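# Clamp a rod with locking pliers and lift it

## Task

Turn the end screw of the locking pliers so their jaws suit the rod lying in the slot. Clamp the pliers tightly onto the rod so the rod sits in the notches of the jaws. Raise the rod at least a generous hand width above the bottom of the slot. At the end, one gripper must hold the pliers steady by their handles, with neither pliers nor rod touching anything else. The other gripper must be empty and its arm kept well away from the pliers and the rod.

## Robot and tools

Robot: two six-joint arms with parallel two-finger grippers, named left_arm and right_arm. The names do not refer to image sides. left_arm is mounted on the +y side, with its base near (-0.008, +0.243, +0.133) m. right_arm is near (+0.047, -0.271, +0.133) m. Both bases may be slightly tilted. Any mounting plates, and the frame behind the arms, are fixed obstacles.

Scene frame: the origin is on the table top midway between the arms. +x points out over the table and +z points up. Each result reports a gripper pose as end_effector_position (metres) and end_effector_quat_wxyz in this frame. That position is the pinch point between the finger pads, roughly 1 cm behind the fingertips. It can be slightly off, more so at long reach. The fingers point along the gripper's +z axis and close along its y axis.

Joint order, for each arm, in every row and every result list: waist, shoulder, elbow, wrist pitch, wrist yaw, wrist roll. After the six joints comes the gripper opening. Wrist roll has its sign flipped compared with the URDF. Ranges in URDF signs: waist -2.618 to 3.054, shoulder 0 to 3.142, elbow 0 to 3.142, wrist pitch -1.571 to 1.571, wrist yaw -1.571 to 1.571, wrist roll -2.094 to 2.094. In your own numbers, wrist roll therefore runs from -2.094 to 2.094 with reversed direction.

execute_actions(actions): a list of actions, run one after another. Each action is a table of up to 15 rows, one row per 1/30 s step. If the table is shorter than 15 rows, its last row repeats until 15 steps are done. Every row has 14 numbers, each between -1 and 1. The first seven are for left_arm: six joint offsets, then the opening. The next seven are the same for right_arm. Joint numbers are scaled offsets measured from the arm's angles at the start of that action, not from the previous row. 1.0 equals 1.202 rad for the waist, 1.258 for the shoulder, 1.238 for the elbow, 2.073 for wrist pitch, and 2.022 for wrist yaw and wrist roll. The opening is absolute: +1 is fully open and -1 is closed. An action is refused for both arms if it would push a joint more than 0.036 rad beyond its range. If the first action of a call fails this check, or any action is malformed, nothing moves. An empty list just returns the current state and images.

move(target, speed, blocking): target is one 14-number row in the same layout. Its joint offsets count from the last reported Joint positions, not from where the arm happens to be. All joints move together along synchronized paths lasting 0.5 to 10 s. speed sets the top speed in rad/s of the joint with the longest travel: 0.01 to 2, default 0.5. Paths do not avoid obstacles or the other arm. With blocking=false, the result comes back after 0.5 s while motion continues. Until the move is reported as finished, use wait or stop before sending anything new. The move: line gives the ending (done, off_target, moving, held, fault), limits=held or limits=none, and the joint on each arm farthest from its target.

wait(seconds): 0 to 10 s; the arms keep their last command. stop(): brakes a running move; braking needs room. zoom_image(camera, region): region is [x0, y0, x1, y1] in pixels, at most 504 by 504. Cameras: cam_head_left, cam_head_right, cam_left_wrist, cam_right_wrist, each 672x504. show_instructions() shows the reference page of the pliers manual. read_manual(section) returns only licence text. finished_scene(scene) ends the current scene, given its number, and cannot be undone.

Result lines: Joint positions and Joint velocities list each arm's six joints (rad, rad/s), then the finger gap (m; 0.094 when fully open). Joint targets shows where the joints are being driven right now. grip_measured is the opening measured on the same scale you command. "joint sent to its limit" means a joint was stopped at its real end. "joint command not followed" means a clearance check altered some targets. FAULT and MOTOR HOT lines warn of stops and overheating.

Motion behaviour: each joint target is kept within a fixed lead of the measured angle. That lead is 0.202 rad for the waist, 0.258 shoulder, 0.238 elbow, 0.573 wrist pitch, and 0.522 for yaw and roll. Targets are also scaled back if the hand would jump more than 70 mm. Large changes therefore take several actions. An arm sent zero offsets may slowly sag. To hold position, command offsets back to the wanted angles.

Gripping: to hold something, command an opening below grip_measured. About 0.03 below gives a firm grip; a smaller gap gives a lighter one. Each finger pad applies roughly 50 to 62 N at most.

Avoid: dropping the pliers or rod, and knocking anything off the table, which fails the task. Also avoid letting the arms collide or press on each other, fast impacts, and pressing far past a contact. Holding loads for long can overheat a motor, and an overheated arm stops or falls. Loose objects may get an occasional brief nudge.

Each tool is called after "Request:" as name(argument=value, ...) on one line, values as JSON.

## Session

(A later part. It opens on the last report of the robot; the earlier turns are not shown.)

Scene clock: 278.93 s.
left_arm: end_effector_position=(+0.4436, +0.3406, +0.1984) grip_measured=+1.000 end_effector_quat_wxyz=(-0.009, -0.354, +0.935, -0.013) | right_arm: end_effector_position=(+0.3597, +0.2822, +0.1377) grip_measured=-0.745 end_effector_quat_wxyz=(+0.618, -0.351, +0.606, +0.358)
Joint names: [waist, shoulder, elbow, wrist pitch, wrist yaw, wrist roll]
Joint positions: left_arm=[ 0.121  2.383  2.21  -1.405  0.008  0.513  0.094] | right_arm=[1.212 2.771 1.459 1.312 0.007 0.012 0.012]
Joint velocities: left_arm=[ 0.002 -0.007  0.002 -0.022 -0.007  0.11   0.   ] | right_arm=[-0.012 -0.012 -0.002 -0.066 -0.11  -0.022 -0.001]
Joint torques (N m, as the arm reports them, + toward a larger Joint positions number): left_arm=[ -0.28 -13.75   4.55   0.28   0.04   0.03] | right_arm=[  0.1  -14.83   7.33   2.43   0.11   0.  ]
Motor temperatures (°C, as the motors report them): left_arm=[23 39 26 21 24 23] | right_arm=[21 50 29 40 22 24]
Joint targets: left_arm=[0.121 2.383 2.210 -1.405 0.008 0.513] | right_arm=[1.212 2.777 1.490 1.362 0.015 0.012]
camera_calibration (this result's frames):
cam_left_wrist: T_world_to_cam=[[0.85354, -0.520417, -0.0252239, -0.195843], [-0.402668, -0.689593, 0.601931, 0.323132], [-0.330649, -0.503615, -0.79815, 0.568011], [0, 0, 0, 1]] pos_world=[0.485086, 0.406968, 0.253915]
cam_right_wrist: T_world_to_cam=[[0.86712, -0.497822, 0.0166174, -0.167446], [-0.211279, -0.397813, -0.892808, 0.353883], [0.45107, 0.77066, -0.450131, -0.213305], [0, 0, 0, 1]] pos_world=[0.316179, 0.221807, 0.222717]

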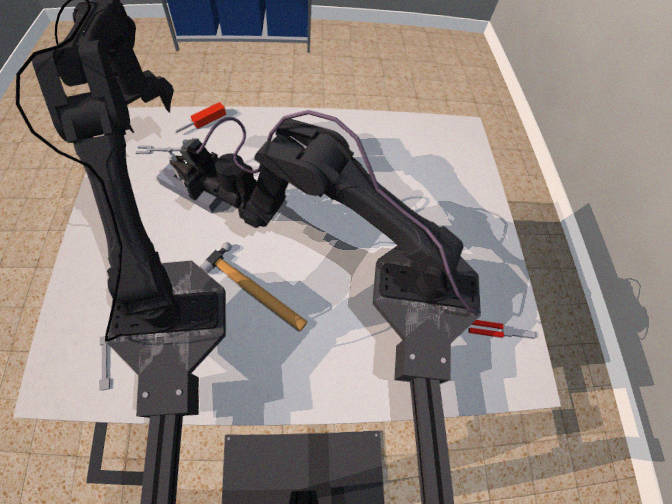

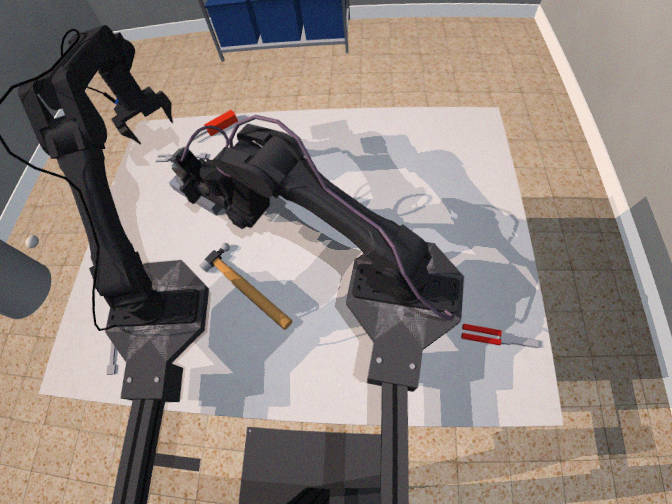

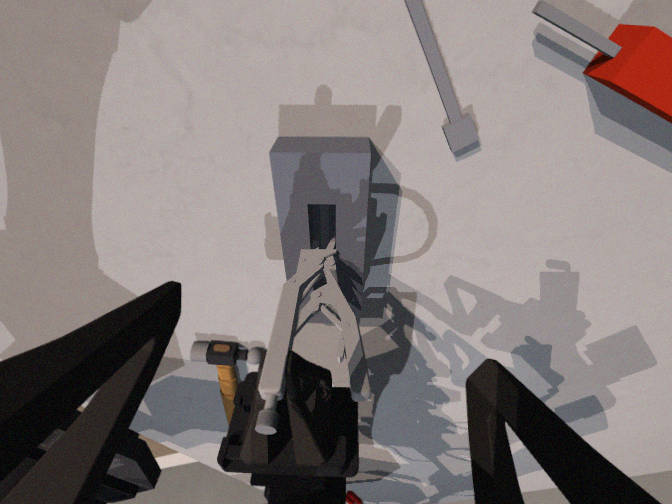

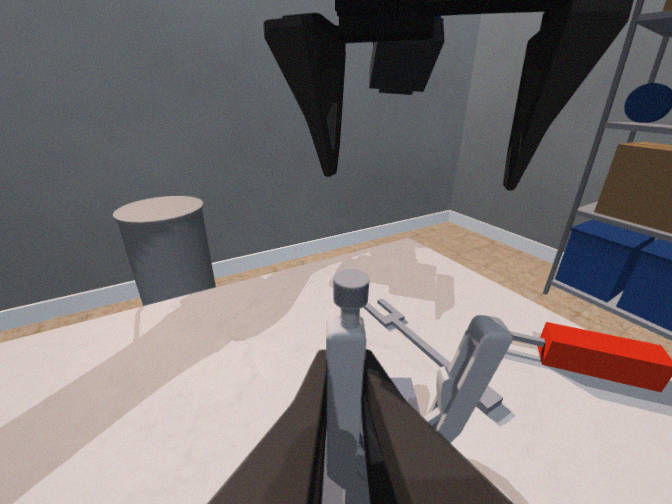

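Request:
move(target=[-0.0994,-0.328,-0.4923,0.1124,-0.0173,-0.5777,-0.5, 0,0,0.01,0.005,0,0,-0.785], speed=1.3)

Scene clock: 314.30 s.
left_arm: end_effector_position=(+0.3666, +0.2873, +0.2022) grip_measured=-0.498 end_effector_quat_wxyz=(-0.008, +0.271, +0.963, -0.003) | right_arm: end_effector_position=(+0.3597, +0.2823, +0.1374) grip_measured=-0.745 end_effector_quat_wxyz=(+0.617, -0.351, +0.607, +0.358)
Joint names: [waist, shoulder, elbow, wrist pitch, wrist yaw, wrist roll]
Joint positions: left_arm=[ 0.011  2.001  1.606 -1.186 -0.023 -0.65   0.024] | right_arm=[1.212 2.771 1.459 1.311 0.007 0.012 0.012]
Joint velocities: left_arm=[-0.002 -0.007 -0.007  0.037  0.022 -0.051  0.   ] | right_arm=[-0.012 -0.007 -0.007  0.007 -0.007  0.066  0.   ]
Joint torques (N m, as the arm reports them, + toward a larger Joint positions number): left_arm=[ -0.99 -13.35   4.14   0.43  -0.02  -0.03] | right_arm=[  0.15 -15.33   5.83   2.02   0.01  -0.01]
Motor temperatures (°C, as the motors report them): left_arm=[23 40 26 21 24 23] | right_arm=[21 50 29 41 22 24]
Joint targets: left_arm=[0.001 1.970 1.600 -1.172 -0.027 -0.655] | right_arm=[1.212 2.771 1.472 1.322 0.007 0.012]
move: off_target (left_arm); limits=none; left_arm: farthest joint: the shoulder, 0.031 radians from its target (0.412 radians at the start); right_arm: farthest joint: the elbow, 0.012 radians from its target (0.012 radians at the start)
camera_calibration (this result's frames):
cam_left_wrist: T_world_to_cam=[[-0.24687, -0.968586, -0.0299533, 0.375391], [-0.787192, 0.182419, 0.589111, 0.146133], [-0.56514, 0.169013, -0.807497, 0.413331], [0, 0, 0, 1]] pos_world=[0.441298, 0.267083, 0.258919]
cam_right_wrist: T_world_to_cam=[[0.867136, -0.497793, 0.0166253, -0.167452], [-0.211776, -0.398706, -0.892292, 0.353991], [0.450806, 0.770218, -0.451153, -0.213077], [0, 0, 0, 1]] pos_world=[0.316227, 0.221897, 0.222517]

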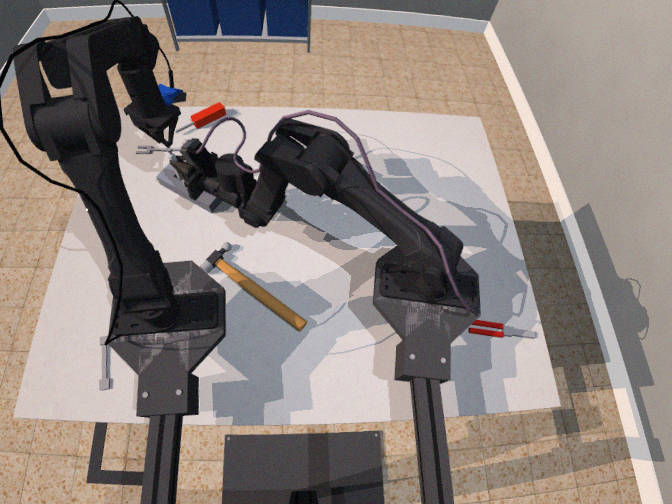

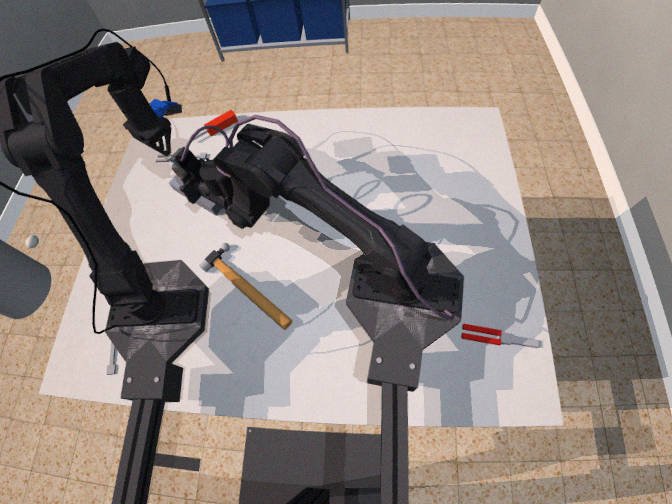

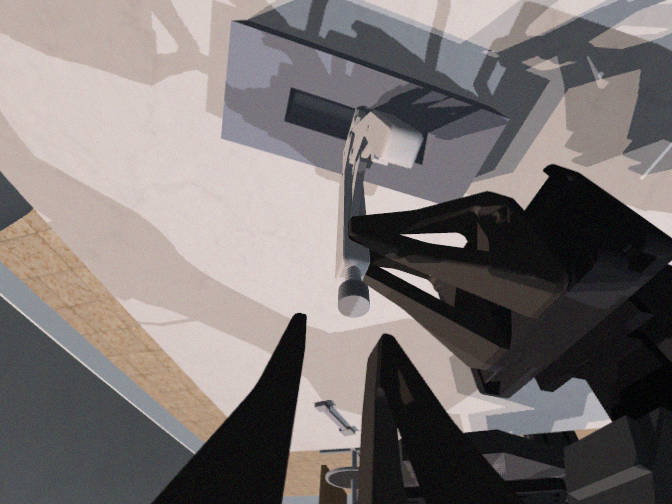

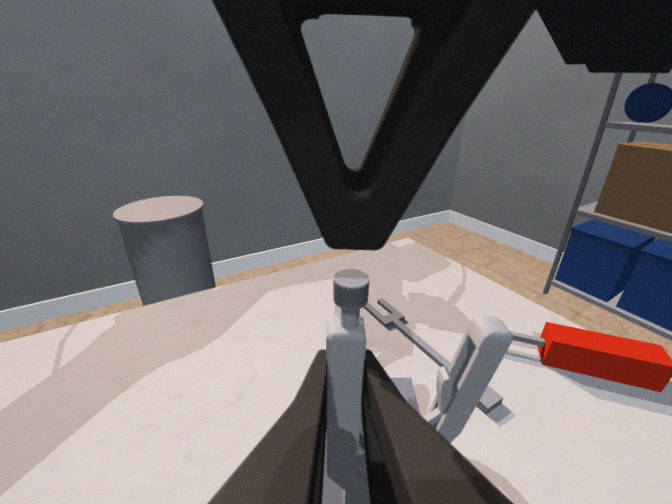

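Request:
execute_actions(actions=[[[-0.011,-0.01,-0.006,0.008,0,0,-0.5,0,0,0.01,0.005,0,0,-0.785],[-0.014,-0.01,-0.01,0.0105,0,0,-0.5,0,0,0.01,0.005,0,0,-0.785],[-0.014,-0.01,-0.016,0.014,0,0,-0.5,0,0,0.01,0.005,0,0,-0.785],[-0.0125,-0.01,-0.023,0.019,0,0,-0.5,0,0,0.01,0.005,0,0,-0.785],[-0.0125,-0.01,-0.031,0.024,0,0,-0.5,0,0,0.01,0.005,0,0,-0.785],[-0.0125,-0.01,-0.04,0.03,0,0,-0.5,0,0,0.01,0.005,0,0,-0.785],[-0.0125,-0.01,-0.049,0.036,0,0,-0.5,0,0,0.01,0.005,0,0,-0.785],[-0.0125,-0.01,-0.058,0.0415,0,0,-0.5,0,0,0.01,0.005,0,0,-0.785],[-0.0125,-0.01,-0.066,0.0465,0,0,-0.5,0,0,0.01,0.005,0,0,-0.785],[-0.0125,-0.01,-0.072,0.0505,0,0,-0.5,0,0,0.01,0.005,0,0,-0.785],[-0.0125,-0.01,-0.077,0.053,0,0,-0.5,0,0,0.01,0.005,0,0,-0.785],[-0.0125,-0.01,-0.0797,0.0545,0,0,-0.5,0,0,0.01,0.005,0,0,-0.785],[-0.0125,-0.01,-0.0808,0.055,0,0,-0.5,0,0,0.01,0.005,0,0,-0.785]]])

Scene clock: 356.40 s.
left_arm: end_effector_position=(+0.3574, +0.2859, +0.1784) grip_measured=-0.498 end_effector_quat_wxyz=(-0.016, +0.272, +0.962, -0.006) | right_arm: end_effector_position=(+0.3597, +0.2823, +0.1374) grip_measured=-0.745 end_effector_quat_wxyz=(+0.617, -0.351, +0.607, +0.358)
Joint names: [waist, shoulder, elbow, wrist pitch, wrist yaw, wrist roll]
Joint positions: left_arm=[ 0.011  2.001  1.509 -1.107 -0.023 -0.651  0.024] | right_arm=[1.212 2.771 1.459 1.311 0.007 0.012 0.012]
Joint velocities: left_arm=[ 0.012 -0.007 -0.037  0.139  0.081  0.007  0.   ] | right_arm=[-0.002  0.002  0.002 -0.066  0.007  0.022  0.001]
Joint torques (N m, as the arm reports them, + toward a larger Joint positions number): left_arm=[ -1.48 -11.6    4.27   0.46   0.02   0.03] | right_arm=[  0.11 -15.34   5.84   2.02   0.     0.  ]
Motor temperatures (°C, as the motors report them): left_arm=[23 40 26 21 24 23] | right_arm=[21 51 28 40 22 24]
Joint targets: left_arm=[-0.005 1.988 1.506 -1.072 -0.023 -0.650] | right_arm=[1.212 2.771 1.472 1.321 0.007 0.012]
camera_calibration (this result's frames):
cam_left_wrist: T_world_to_cam=[[-0.24845, -0.968338, -0.0243844, 0.370546], [-0.776788, 0.184138, 0.60224, 0.146585], [-0.578682, 0.168568, -0.797942, 0.392405], [0, 0, 0, 1]] pos_world=[0.433005, 0.265675, 0.233872]
cam_right_wrist: T_world_to_cam=[[0.867136, -0.497793, 0.0166253, -0.167452], [-0.211776, -0.398706, -0.892292, 0.353991], [0.450806, 0.770218, -0.451153, -0.213077], [0, 0, 0, 1]] pos_world=[0.316227, 0.221897, 0.222517]

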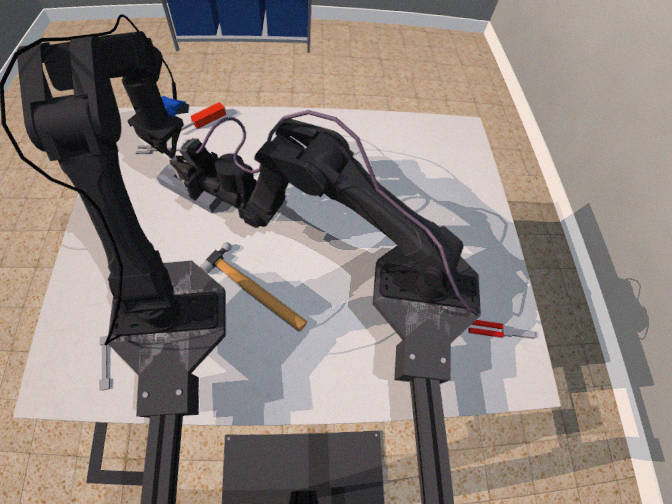

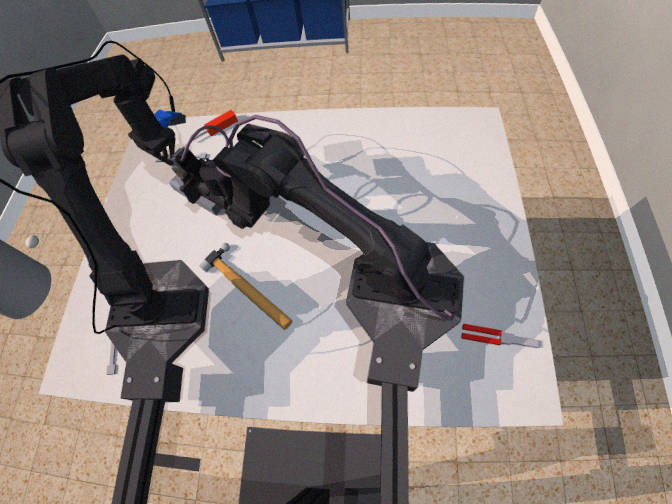

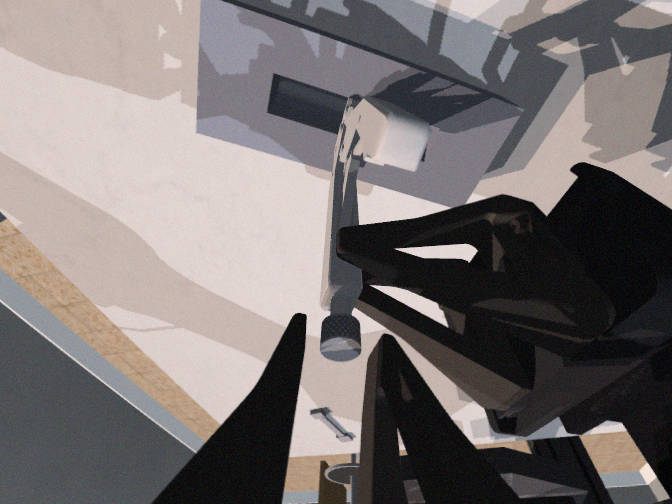

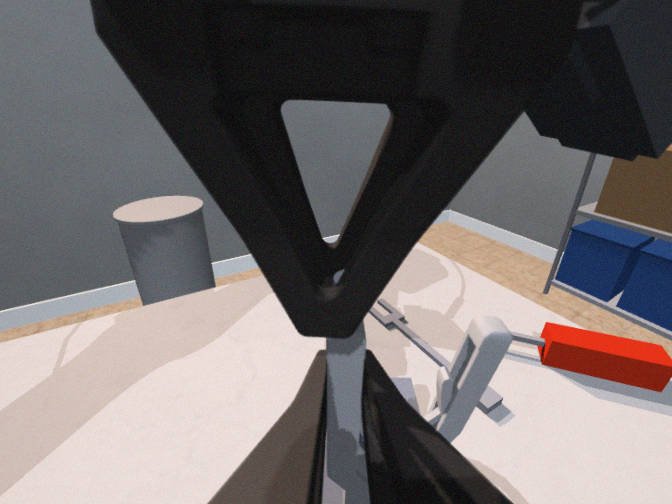

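Request:
execute_actions(actions=[])

Scene clock: 359.83 s.
left_arm: end_effector_position=(+0.3622, +0.2864, +0.1782) grip_measured=-0.498 end_effector_quat_wxyz=(-0.007, +0.271, +0.962, -0.002) | right_arm: end_effector_position=(+0.3597, +0.2823, +0.1374) grip_measured=-0.745 end_effector_quat_wxyz=(+0.617, -0.351, +0.607, +0.358)
Joint names: [waist, shoulder, elbow, wrist pitch, wrist yaw, wrist roll]
Joint positions: left_arm=[ 0.011  2.001  1.509 -1.087 -0.023 -0.651  0.024] | right_arm=[1.212 2.771 1.459 1.311 0.007 0.012 0.012]
Joint velocities: left_arm=[-0.007 -0.007 -0.002 -0.007 -0.051  0.037  0.   ] | right_arm=[-0.012 -0.027 -0.002  0.022 -0.022  0.007 -0.   ]
Joint torques (N m, as the arm reports them, + toward a larger Joint positions number): left_arm=[ -1.48 -11.59   4.24   0.44   0.02   0.03] | right_arm=[  0.14 -15.31   5.82   2.03  -0.01  -0.01]
Motor temperatures (°C, as the motors report them): left_arm=[23 39 26 21 24 23] | right_arm=[21 51 28 40 22 24]
Joint targets: left_arm=[-0.005 1.988 1.506 -1.072 -0.023 -0.650] | right_arm=[1.212 2.771 1.472 1.321 0.007 0.012]
camera_calibration (this result's frames):
cam_left_wrist: T_world_to_cam=[[-0.247497, -0.96839, -0.0310873, 0.373061], [-0.788378, 0.182632, 0.587457, 0.157603], [-0.56321, 0.169902, -0.808658, 0.39085], [0, 0, 0, 1]] pos_world=[0.436713, 0.266079, 0.235076]
cam_right_wrist: T_world_to_cam=[[0.867136, -0.497793, 0.0166253, -0.167452], [-0.211776, -0.398706, -0.892292, 0.353991], [0.450806, 0.770218, -0.451153, -0.213077], [0, 0, 0, 1]] pos_world=[0.316227, 0.221897, 0.222517]

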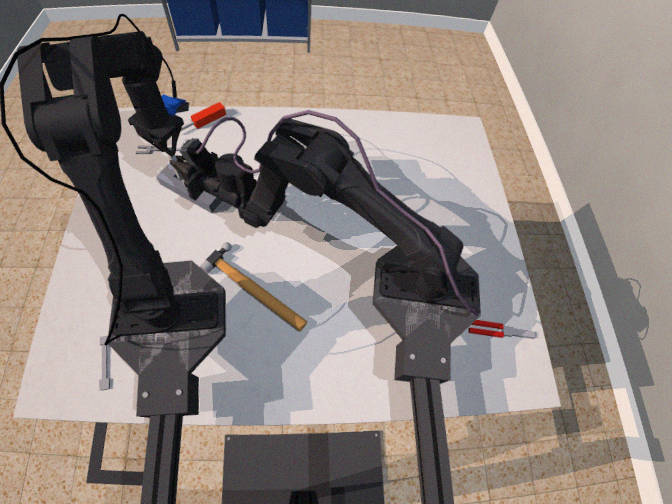

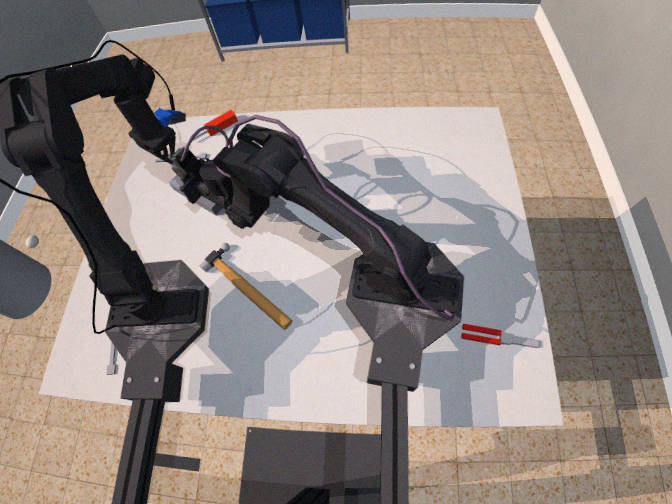

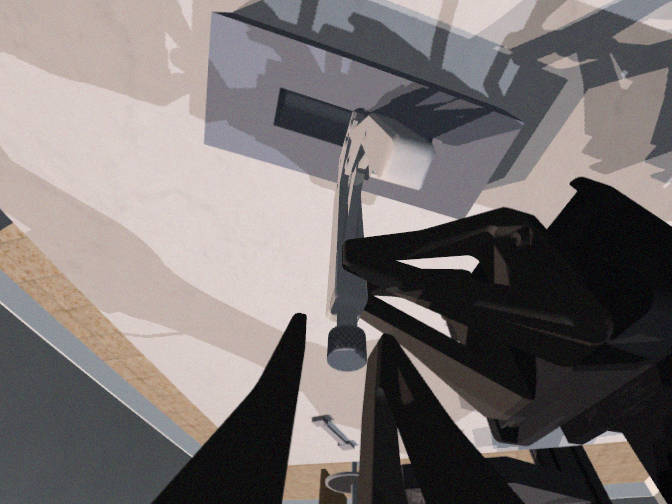

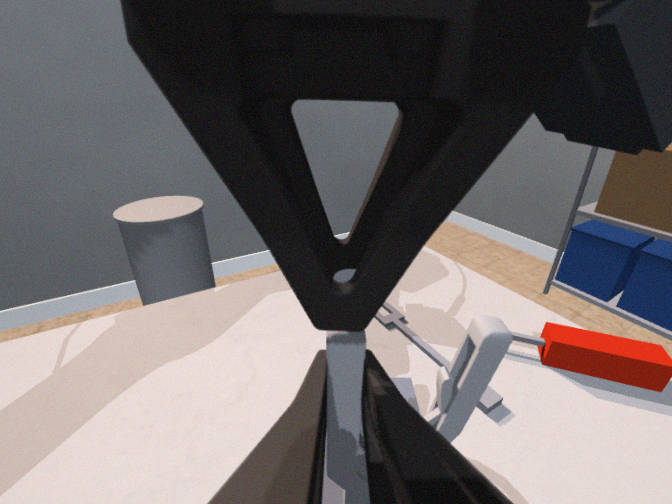

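Request:
execute_actions(actions=[[[-0.016,-0.01,0,0.009,0,0,-0.5,0,0,0.01,0.005,0,0,-0.785],[-0.019,-0.01,0,0.0105,0,0,-0.53,0,0,0.01,0.005,0,0,-0.785],[-0.019,-0.01,0,0.0105,0,0,-0.56,0,0,0.01,0.005,0,0,-0.785],[-0.013,-0.01,0,0.0105,0,0,-0.59,0,0,0.01,0.005,0,0,-0.785],[-0.013,-0.01,0,0.0105,0,0,-0.62,0,0,0.01,0.005,0,0,-0.785],[-0.013,-0.01,0,0.0105,0,0,-0.65,0,0,0.01,0.005,0,0,-0.785],[-0.013,-0.01,0,0.0105,0,0,-0.68,0,0,0.01,0.005,0,0,-0.785],[-0.013,-0.01,0,0.0105,0,0,-0.71,0,0,0.01,0.005,0,0,-0.785],[-0.013,-0.01,0,0.0105,0,0,-0.735,0,0,0.01,0.005,0,0,-0.785],[-0.013,-0.01,0,0.0105,0,0,-0.76,0,0,0.01,0.005,0,0,-0.785],[-0.013,-0.01,0,0.0105,0,0,-0.78,0,0,0.01,0.005,0,0,-0.785],[-0.013,-0.01,0,0.0105,0,0,-0.795,0,0,0.01,0.005,0,0,-0.785],[-0.013,-0.01,0,0.0105,0,0,-0.81,0,0,0.01,0.005,0,0,-0.785],[-0.013,-0.01,0,0.0105,0,0,-0.82,0,0,0.01,0.005,0,0,-0.785],[-0.013,-0.01,0,0.0105,0,0,-0.825,0,0,0.01,0.005,0,0,-0.785]]])

Scene clock: 375.40 s.
left_arm: end_effector_position=(+0.3641, +0.2837, +0.1782) grip_measured=-0.809 end_effector_quat_wxyz=(-0.003, +0.275, +0.961, -0.001) | right_arm: end_effector_position=(+0.3597, +0.2823, +0.1374) grip_measured=-0.745 end_effector_quat_wxyz=(+0.617, -0.351, +0.607, +0.358)
Joint names: [waist, shoulder, elbow, wrist pitch, wrist yaw, wrist roll]
Joint positions: left_arm=[ 0.003  2.001  1.509 -1.08  -0.022 -0.651  0.009] | right_arm=[1.212 2.771 1.459 1.311 0.007 0.012 0.012]
Joint velocities: left_arm=[-0.002 -0.007  0.002 -0.037 -0.051 -0.022 -0.004] | right_arm=[ 0.002 -0.012 -0.012  0.037  0.051 -0.081 -0.001]
Joint torques (N m, as the arm reports them, + toward a larger Joint positions number): left_arm=[ -0.9  -11.62   4.45   0.46   0.03   0.  ] | right_arm=[  0.16 -15.27   5.81   2.02   0.     0.  ]
Motor temperatures (°C, as the motors report them): left_arm=[23 39 26 21 24 23] | right_arm=[21 52 28 40 22 24]
Joint targets: left_arm=[-0.005 1.988 1.509 -1.065 -0.023 -0.651] | right_arm=[1.212 2.771 1.472 1.321 0.007 0.012]
camera_calibration (this result's frames):
cam_left_wrist: T_world_to_cam=[[-0.254148, -0.966615, -0.032623, 0.373149], [-0.790975, 0.18832, 0.582147, 0.159855], [-0.556568, 0.173755, -0.812429, 0.389577], [0, 0, 0, 1]] pos_world=[0.438102, 0.262896, 0.235618]
cam_right_wrist: T_world_to_cam=[[0.867136, -0.497793, 0.0166253, -0.167452], [-0.211776, -0.398706, -0.892292, 0.353991], [0.450806, 0.770218, -0.451153, -0.213077], [0, 0, 0, 1]] pos_world=[0.316227, 0.221897, 0.222517]

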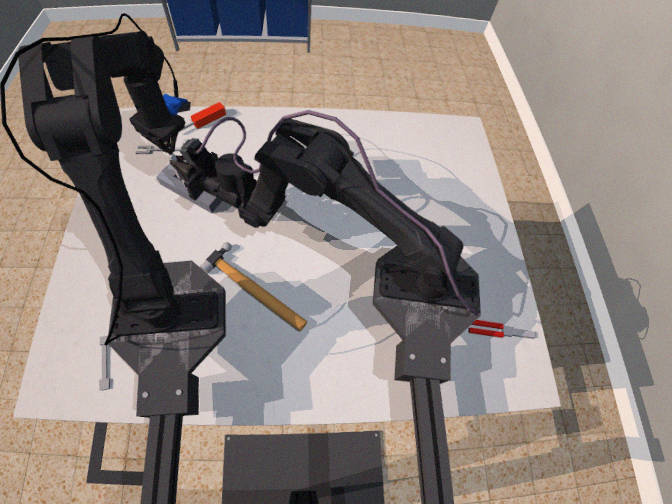

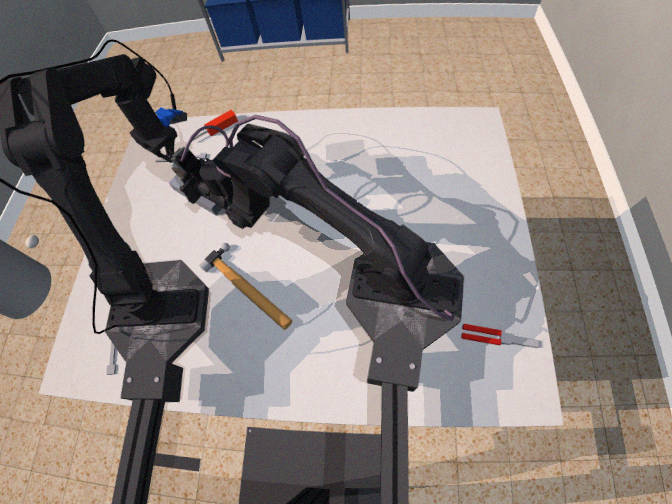

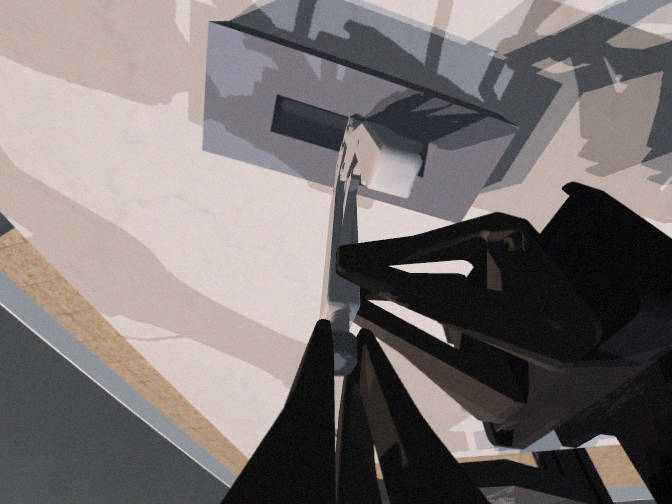

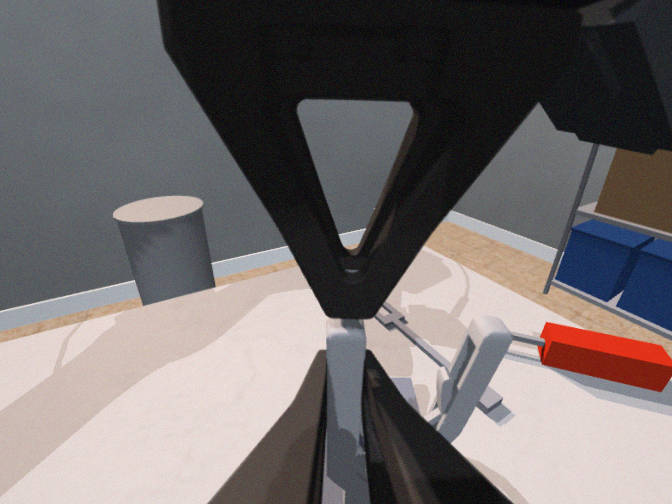

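Request:
execute_actions(actions=[[[0,-0.01,0,0,0,0,-0.84,0,0,0,0,0,0,-0.68],[0,-0.01,0,0,0,0,-0.84,0,-0.008,-0.004,0.003,0,0,-0.58],[0,-0.01,0,0,0,0,-0.84,0,-0.015,-0.01,0.008,0,0,-0.5],[0,-0.01,0,0,0,0,-0.84,0,-0.018,-0.017,0.013,0,0,-0.5],[0,-0.01,0,0,0,0,-0.84,0,-0.021,-0.027,0.018,0,0,-0.5],[0,-0.01,0,0,0,0,-0.84,0,-0.025,-0.039,0.023,0,0,-0.5],[0,-0.01,0,0,0,0,-0.84,0,-0.029,-0.052,0.028,0,0,-0.5],[0,-0.01,0,0,0,0,-0.84,0,-0.033,-0.065,0.032,-0.003,0,-0.5],[0,-0.01,0,0,0,0,-0.84,0,-0.037,-0.078,0.035,-0.006,0,-0.5],[0,-0.01,0,0,0,0,-0.84,0,-0.04,-0.089,0.0371,-0.009,0,-0.5],[0,-0.01,0,0,0,0,-0.84,0,-0.0425,-0.098,0.0371,-0.012,0,-0.5],[0,-0.01,0,0,0,0,-0.84,0,-0.044,-0.104,0.0371,-0.015,0,-0.5],[0,-0.01,0,0,0,0,-0.84,0,-0.045,-0.108,0.0371,-0.018,0,-0.5],[0,-0.01,0,0,0,0,-0.84,0,-0.0453,-0.11,0.0371,-0.019,0,-0.5],[0,-0.01,0,0,0,0,-0.84,0,-0.0453,-0.11,0.0371,-0.019,0,-0.5]]])

Scene clock: 406.97 s.
left_arm: end_effector_position=(+0.3640, +0.2837, +0.1782) grip_measured=-0.821 end_effector_quat_wxyz=(-0.003, +0.275, +0.961, -0.001) | right_arm: end_effector_position=(+0.3471, +0.2661, +0.1386) grip_measured=-0.503 end_effector_quat_wxyz=(+0.613, -0.357, +0.605, +0.362)
Joint names: [waist, shoulder, elbow, wrist pitch, wrist yaw, wrist roll]
Joint positions: left_arm=[ 0.003  2.001  1.509 -1.081 -0.022 -0.651  0.008] | right_arm=[ 1.212  2.728  1.345  1.377 -0.011  0.012  0.023]
Joint velocities: left_arm=[-0.002 -0.002  0.007 -0.022  0.007  0.051  0.001] | right_arm=[ 0.002 -0.012 -0.134  0.007 -0.081  0.007  0.   ]
Joint torques (N m, as the arm reports them, + toward a larger Joint positions number): left_arm=[ -0.22 -11.61   4.46   0.3    0.02   0.02] | right_arm=[  0.14 -15.92   3.28   2.    -0.11   0.01]
Motor temperatures (°C, as the motors report them): left_arm=[23 38 26 21 24 23] | right_arm=[21 52 28 40 22 24]
Joint targets: left_arm=[0.003 1.988 1.509 -1.081 -0.022 -0.651] | right_arm=[1.212 2.714 1.323 1.388 -0.032 0.012]
camera_calibration (this result's frames):
cam_left_wrist: T_world_to_cam=[[-0.254169, -0.966614, -0.0324919, 0.3731], [-0.790752, 0.188348, 0.58244, 0.15964], [-0.556875, 0.173731, -0.812224, 0.389608], [0, 0, 0, 1]] pos_world=[0.438029, 0.262889, 0.235591]
cam_right_wrist: T_world_to_cam=[[0.87561, -0.482723, 0.0168834, -0.171554], [-0.206558, -0.405813, -0.890309, 0.345767], [0.436624, 0.776076, -0.455044, -0.190514], [0, 0, 0, 1]] pos_world=[0.304818, 0.205357, 0.224043]

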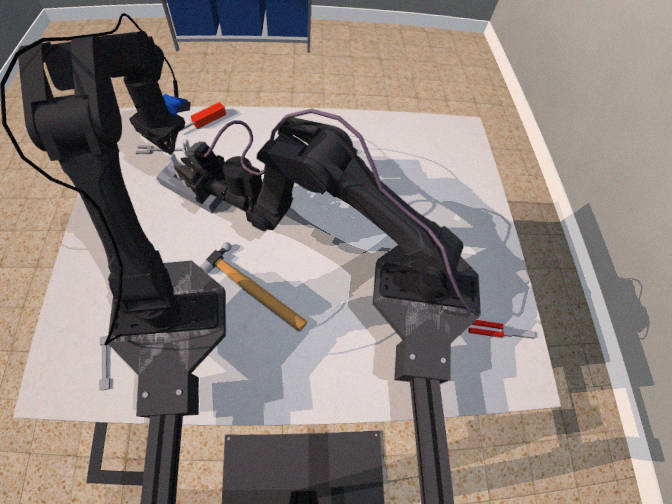

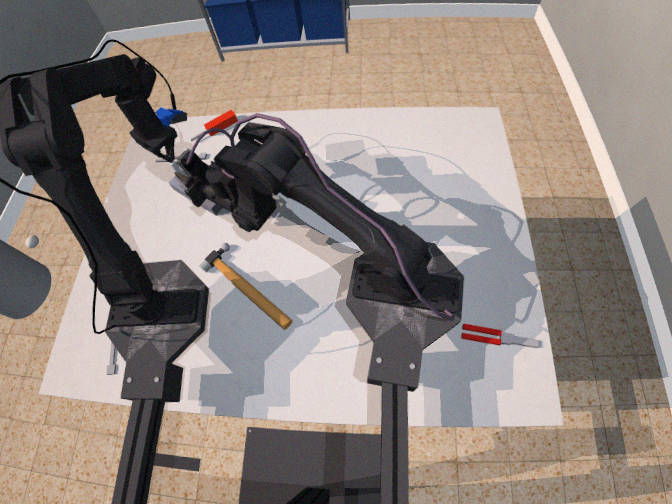

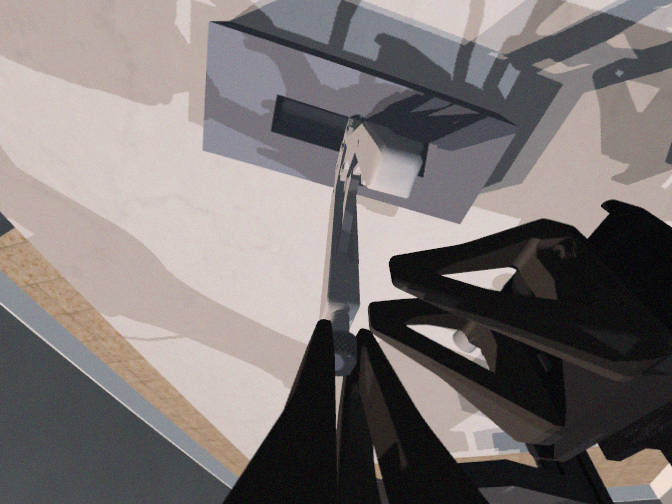

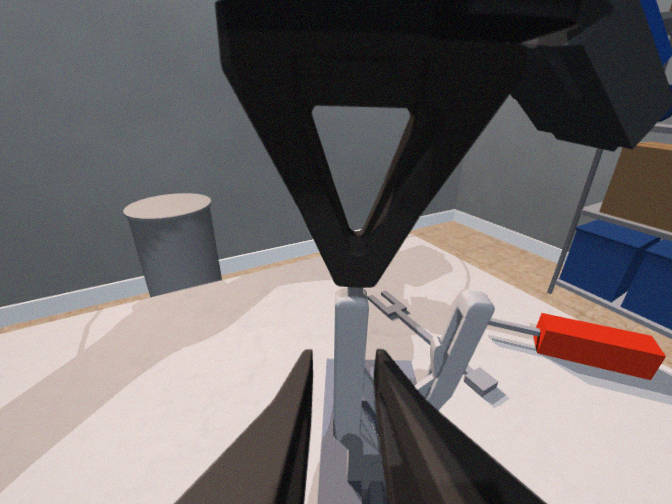

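Request:
execute_actions(actions=[[[0,-0.01,0,0,0,0,-0.84,-0.008,0,-0.006,0.002,-0.0104,0,-0.3],[0,-0.01,0,0,0,0,-0.84,-0.013,0,-0.006,0.002,-0.0104,0,-0.1],[0,-0.01,0,0,0,0,-0.84,-0.016,0,-0.006,0.002,-0.0104,0,0.1],[0,-0.01,0,0,0,0,-0.84,-0.02,0,-0.006,0.002,-0.0104,0,0.3],[0,-0.01,0,0,0,0,-0.84,-0.025,0,-0.006,0.002,-0.0104,0,0.45],[0,-0.01,0,0,0,0,-0.84,-0.03,0,-0.006,0.002,-0.0104,0,0.55],[0,-0.01,0,0,0,0,-0.84,-0.034,0,-0.006,0.002,-0.0104,0,0.6],[0,-0.01,0,0,0,0,-0.84,-0.038,0.006,0.006,-0.008,-0.0104,0,0.6],[0,-0.01,0,0,0,0,-0.84,-0.0405,0.01,0.016,-0.016,-0.0104,0,0.6],[0,-0.01,0,0,0,0,-0.84,-0.042,0.013,0.024,-0.021,-0.0104,0,0.6],[0,-0.01,0,0,0,0,-0.84,-0.0425,0.016,0.032,-0.025,-0.0104,0,0.6],[0,-0.01,0,0,0,0,-0.84,-0.0425,0.019,0.04,-0.028,-0.0104,0,0.6],[0,-0.01,0,0,0,0,-0.84,-0.0425,0.021,0.046,-0.03,-0.0104,0,0.6],[0,-0.01,0,0,0,0,-0.84,-0.0425,0.022,0.05,-0.031,-0.0104,0,0.6],[0,-0.01,0,0,0,0,-0.84,-0.0425,0.022,0.05,-0.031,-0.0104,0,0.6]]])

Scene clock: 434.50 s.
left_arm: end_effector_position=(+0.3640, +0.2837, +0.1782) grip_measured=-0.821 end_effector_quat_wxyz=(-0.003, +0.275, +0.961, -0.001) | right_arm: end_effector_position=(+0.3745, +0.2579, +0.1410) grip_measured=+0.597 end_effector_quat_wxyz=(+0.621, -0.345, +0.609, +0.353)
Joint names: [waist, shoulder, elbow, wrist pitch, wrist yaw, wrist roll]
Joint positions: left_arm=[ 0.003  2.001  1.509 -1.081 -0.022 -0.651  0.008] | right_arm=[ 1.163  2.736  1.38   1.357 -0.025  0.012  0.075]
Joint velocities: left_arm=[-0.002  0.007 -0.002  0.037  0.007 -0.022 -0.   ] | right_arm=[ 0.012 -0.002  0.159 -0.037 -0.022 -0.007 -0.001]
Joint torques (N m, as the arm reports them, + toward a larger Joint positions number): left_arm=[ -0.23 -11.61   4.46   0.3    0.02   0.03] | right_arm=[ -0.06 -13.28   6.01   1.6   -0.08   0.01]
Motor temperatures (°C, as the motors report them): left_arm=[23 38 26 21 24 23] | right_arm=[21 53 27 40 22 24]
Joint targets: left_arm=[0.003 1.988 1.509 -1.081 -0.022 -0.651] | right_arm=[1.161 2.756 1.408 1.312 -0.032 0.012]
camera_calibration (this result's frames):
cam_left_wrist: T_world_to_cam=[[-0.254169, -0.966614, -0.0324919, 0.3731], [-0.790752, 0.188348, 0.58244, 0.15964], [-0.556875, 0.173731, -0.812224, 0.389608], [0, 0, 0, 1]] pos_world=[0.438029, 0.262889, 0.235591]
cam_right_wrist: T_world_to_cam=[[0.858432, -0.512668, 0.0163268, -0.185234], [-0.217705, -0.392987, -0.893401, 0.351519], [0.464434, 0.76337, -0.448963, -0.203001], [0, 0, 0, 1]] pos_world=[0.329819, 0.198144, 0.225932]

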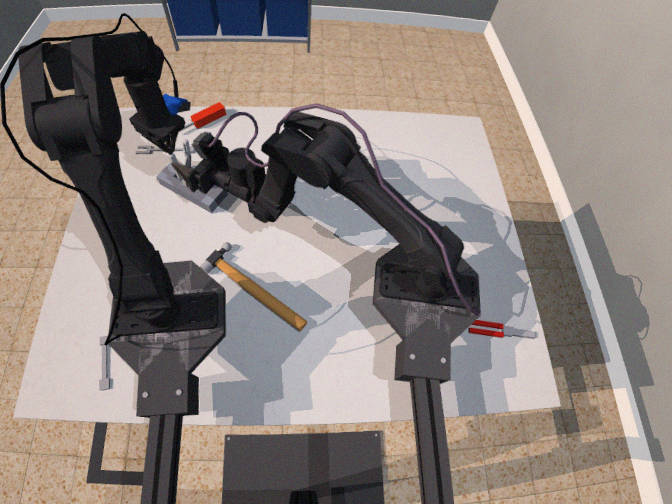

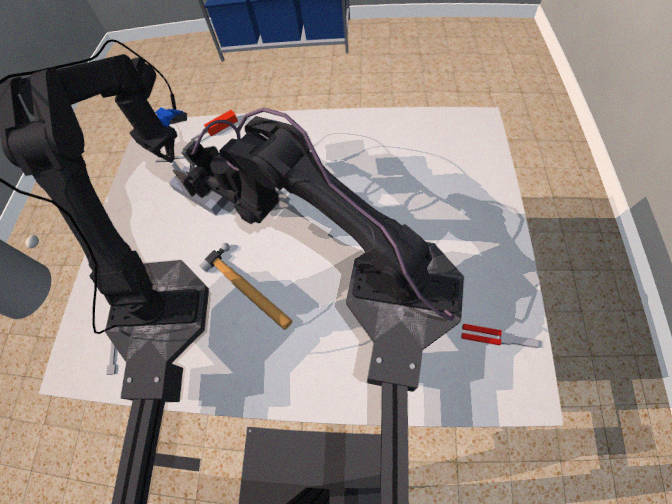

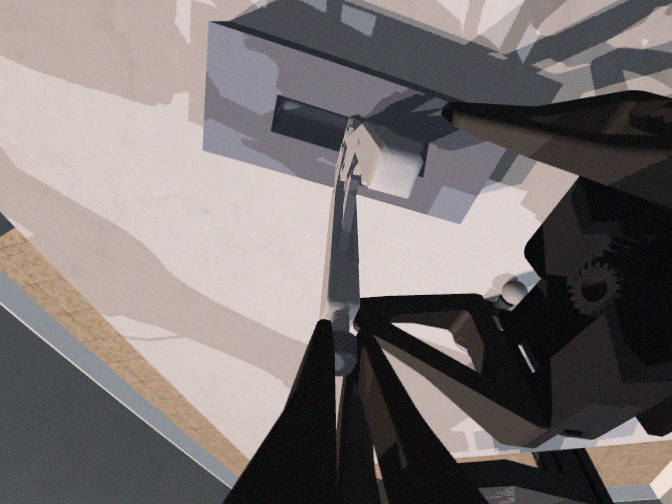

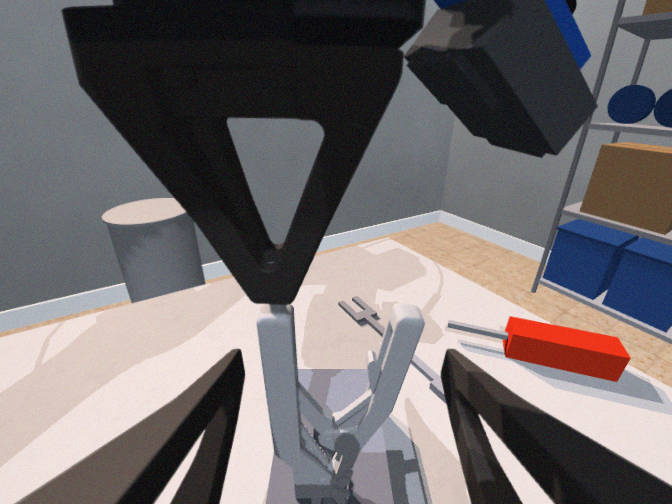

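Request:
execute_actions(actions=[[[0,-0.01,0,0,0,0,-0.84,0.008,0.018,0.026,-0.025,0,0,0.6],[0,-0.01,0,0,0,0,-0.84,0.013,0.021,0.032,-0.029,0,0,0.6],[0,-0.01,0,0,0,0,-0.84,0.015,0.024,0.04,-0.033,0,0,0.6],[0,-0.01,0,0,0,0,-0.84,0.015,0.0275,0.05,-0.0375,0,0,0.6],[0,-0.01,0,0,0,0,-0.84,0.011,0.031,0.06,-0.042,0,0,0.6],[0,-0.01,0,0,0,0,-0.84,0.011,0.035,0.071,-0.046,0,0,0.6],[0,-0.01,0,0,0,0,-0.84,0.011,0.0385,0.082,-0.05,0,0,0.6],[0,-0.01,0,0,0,0,-0.84,0.011,0.042,0.092,-0.053,0,0,0.58],[0,-0.01,0,0,0,0,-0.84,0.011,0.0445,0.1,-0.0555,0,0,0.55],[0,-0.01,0,0,0,0,-0.84,0.011,0.0465,0.106,-0.057,0,0,0.51],[0,-0.01,0,0,0,0,-0.84,0.011,0.048,0.11,-0.057,0,0,0.47],[0,-0.01,0,0,0,0,-0.84,0.011,0.0485,0.1125,-0.057,0,0,0.43],[0,-0.01,0,0,0,0,-0.84,0.011,0.0485,0.1136,-0.057,0,0,0.39],[0,-0.01,0,0,0,0,-0.84,0.011,0.0485,0.1136,-0.057,0,0,0.36],[0,-0.01,0,0,0,0,-0.84,0.011,0.0485,0.1136,-0.057,0,0,0.34]]])

Scene clock: 445.23 s.
left_arm: end_effector_position=(+0.3638, +0.2841, +0.1782) grip_measured=-0.821 end_effector_quat_wxyz=(-0.004, +0.275, +0.961, -0.000) | right_arm: end_effector_position=(+0.3828, +0.2773, +0.1388) grip_measured=+0.354 end_effector_quat_wxyz=(+0.619, -0.347, +0.610, +0.353)
Joint names: [waist, shoulder, elbow, wrist pitch, wrist yaw, wrist roll]
Joint positions: left_arm=[ 0.003  2.001  1.509 -1.082 -0.025 -0.651  0.008] | right_arm=[ 1.169  2.779  1.497  1.278 -0.022  0.012  0.064]
Joint velocities: left_arm=[ 0.002 -0.002  0.002  0.022 -0.037 -0.022 -0.001] | right_arm=[ 0.007  0.007  0.032 -0.081  0.037  0.066 -0.022]
Joint torques (N m, as the arm reports them, + toward a larger Joint positions number): left_arm=[ -0.15 -11.6    4.47   0.3    0.11   0.02] | right_arm=[  0.85 -13.89   6.77   1.6   -0.15  -0.03]
Motor temperatures (°C, as the motors report them): left_arm=[23 38 26 21 24 23] | right_arm=[21 52 28 39 22 24]
Joint targets: left_arm=[0.003 1.988 1.509 -1.081 -0.023 -0.651] | right_arm=[1.177 2.797 1.521 1.239 -0.025 0.012]
camera_calibration (this result's frames):
cam_left_wrist: T_world_to_cam=[[-0.254235, -0.966531, -0.0343777, 0.373755], [-0.790178, 0.187089, 0.583624, 0.159324], [-0.55766, 0.175542, -0.811296, 0.389022], [0, 0, 0, 1]] pos_world=[0.437858, 0.263148, 0.235475]
cam_right_wrist: T_world_to_cam=[[0.860061, -0.509931, 0.0162791, -0.18386], [-0.218584, -0.397123, -0.891355, 0.360207], [0.460995, 0.763062, -0.453013, -0.220657], [0, 0, 0, 1]] pos_world=[0.338588, 0.217666, 0.224105]

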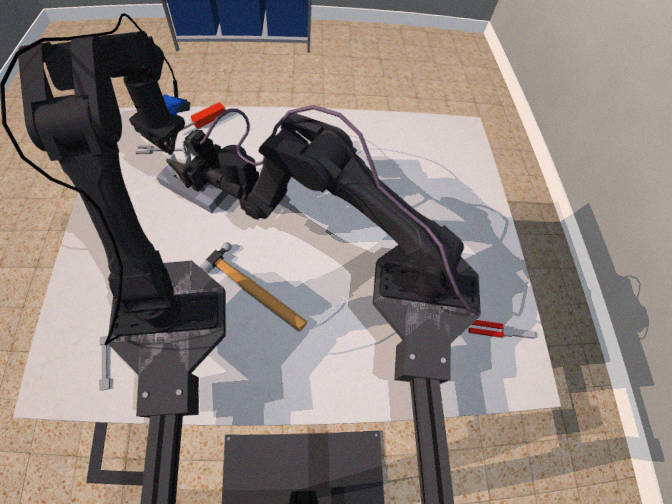

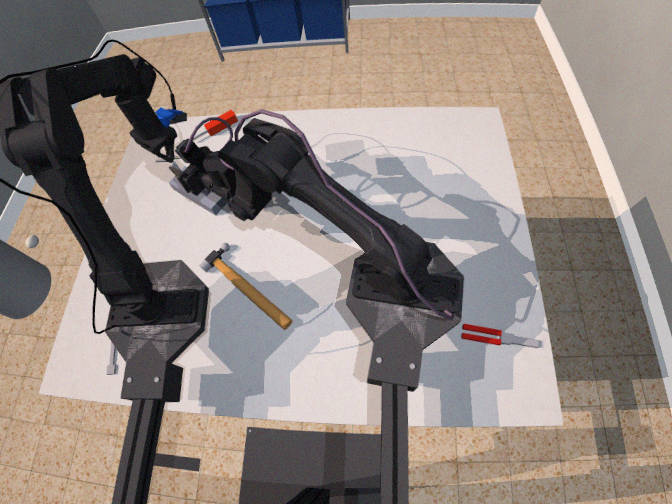

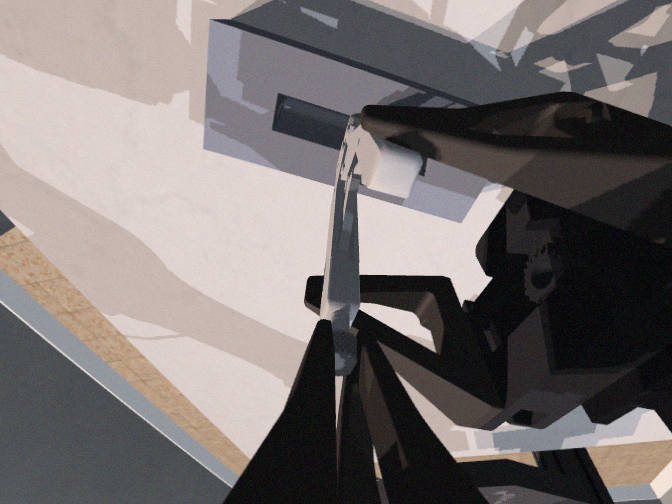

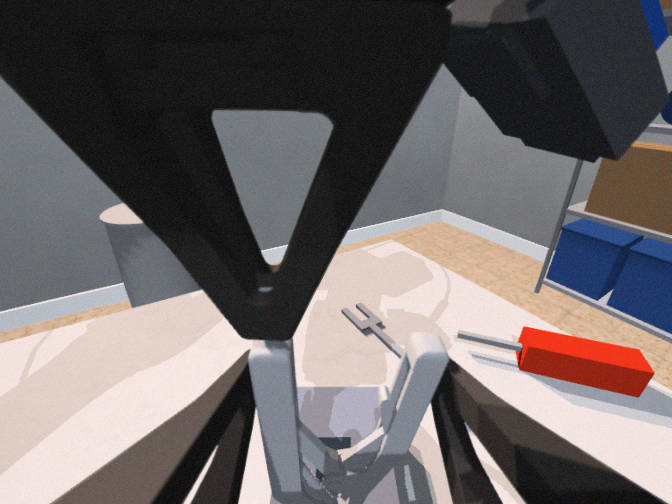

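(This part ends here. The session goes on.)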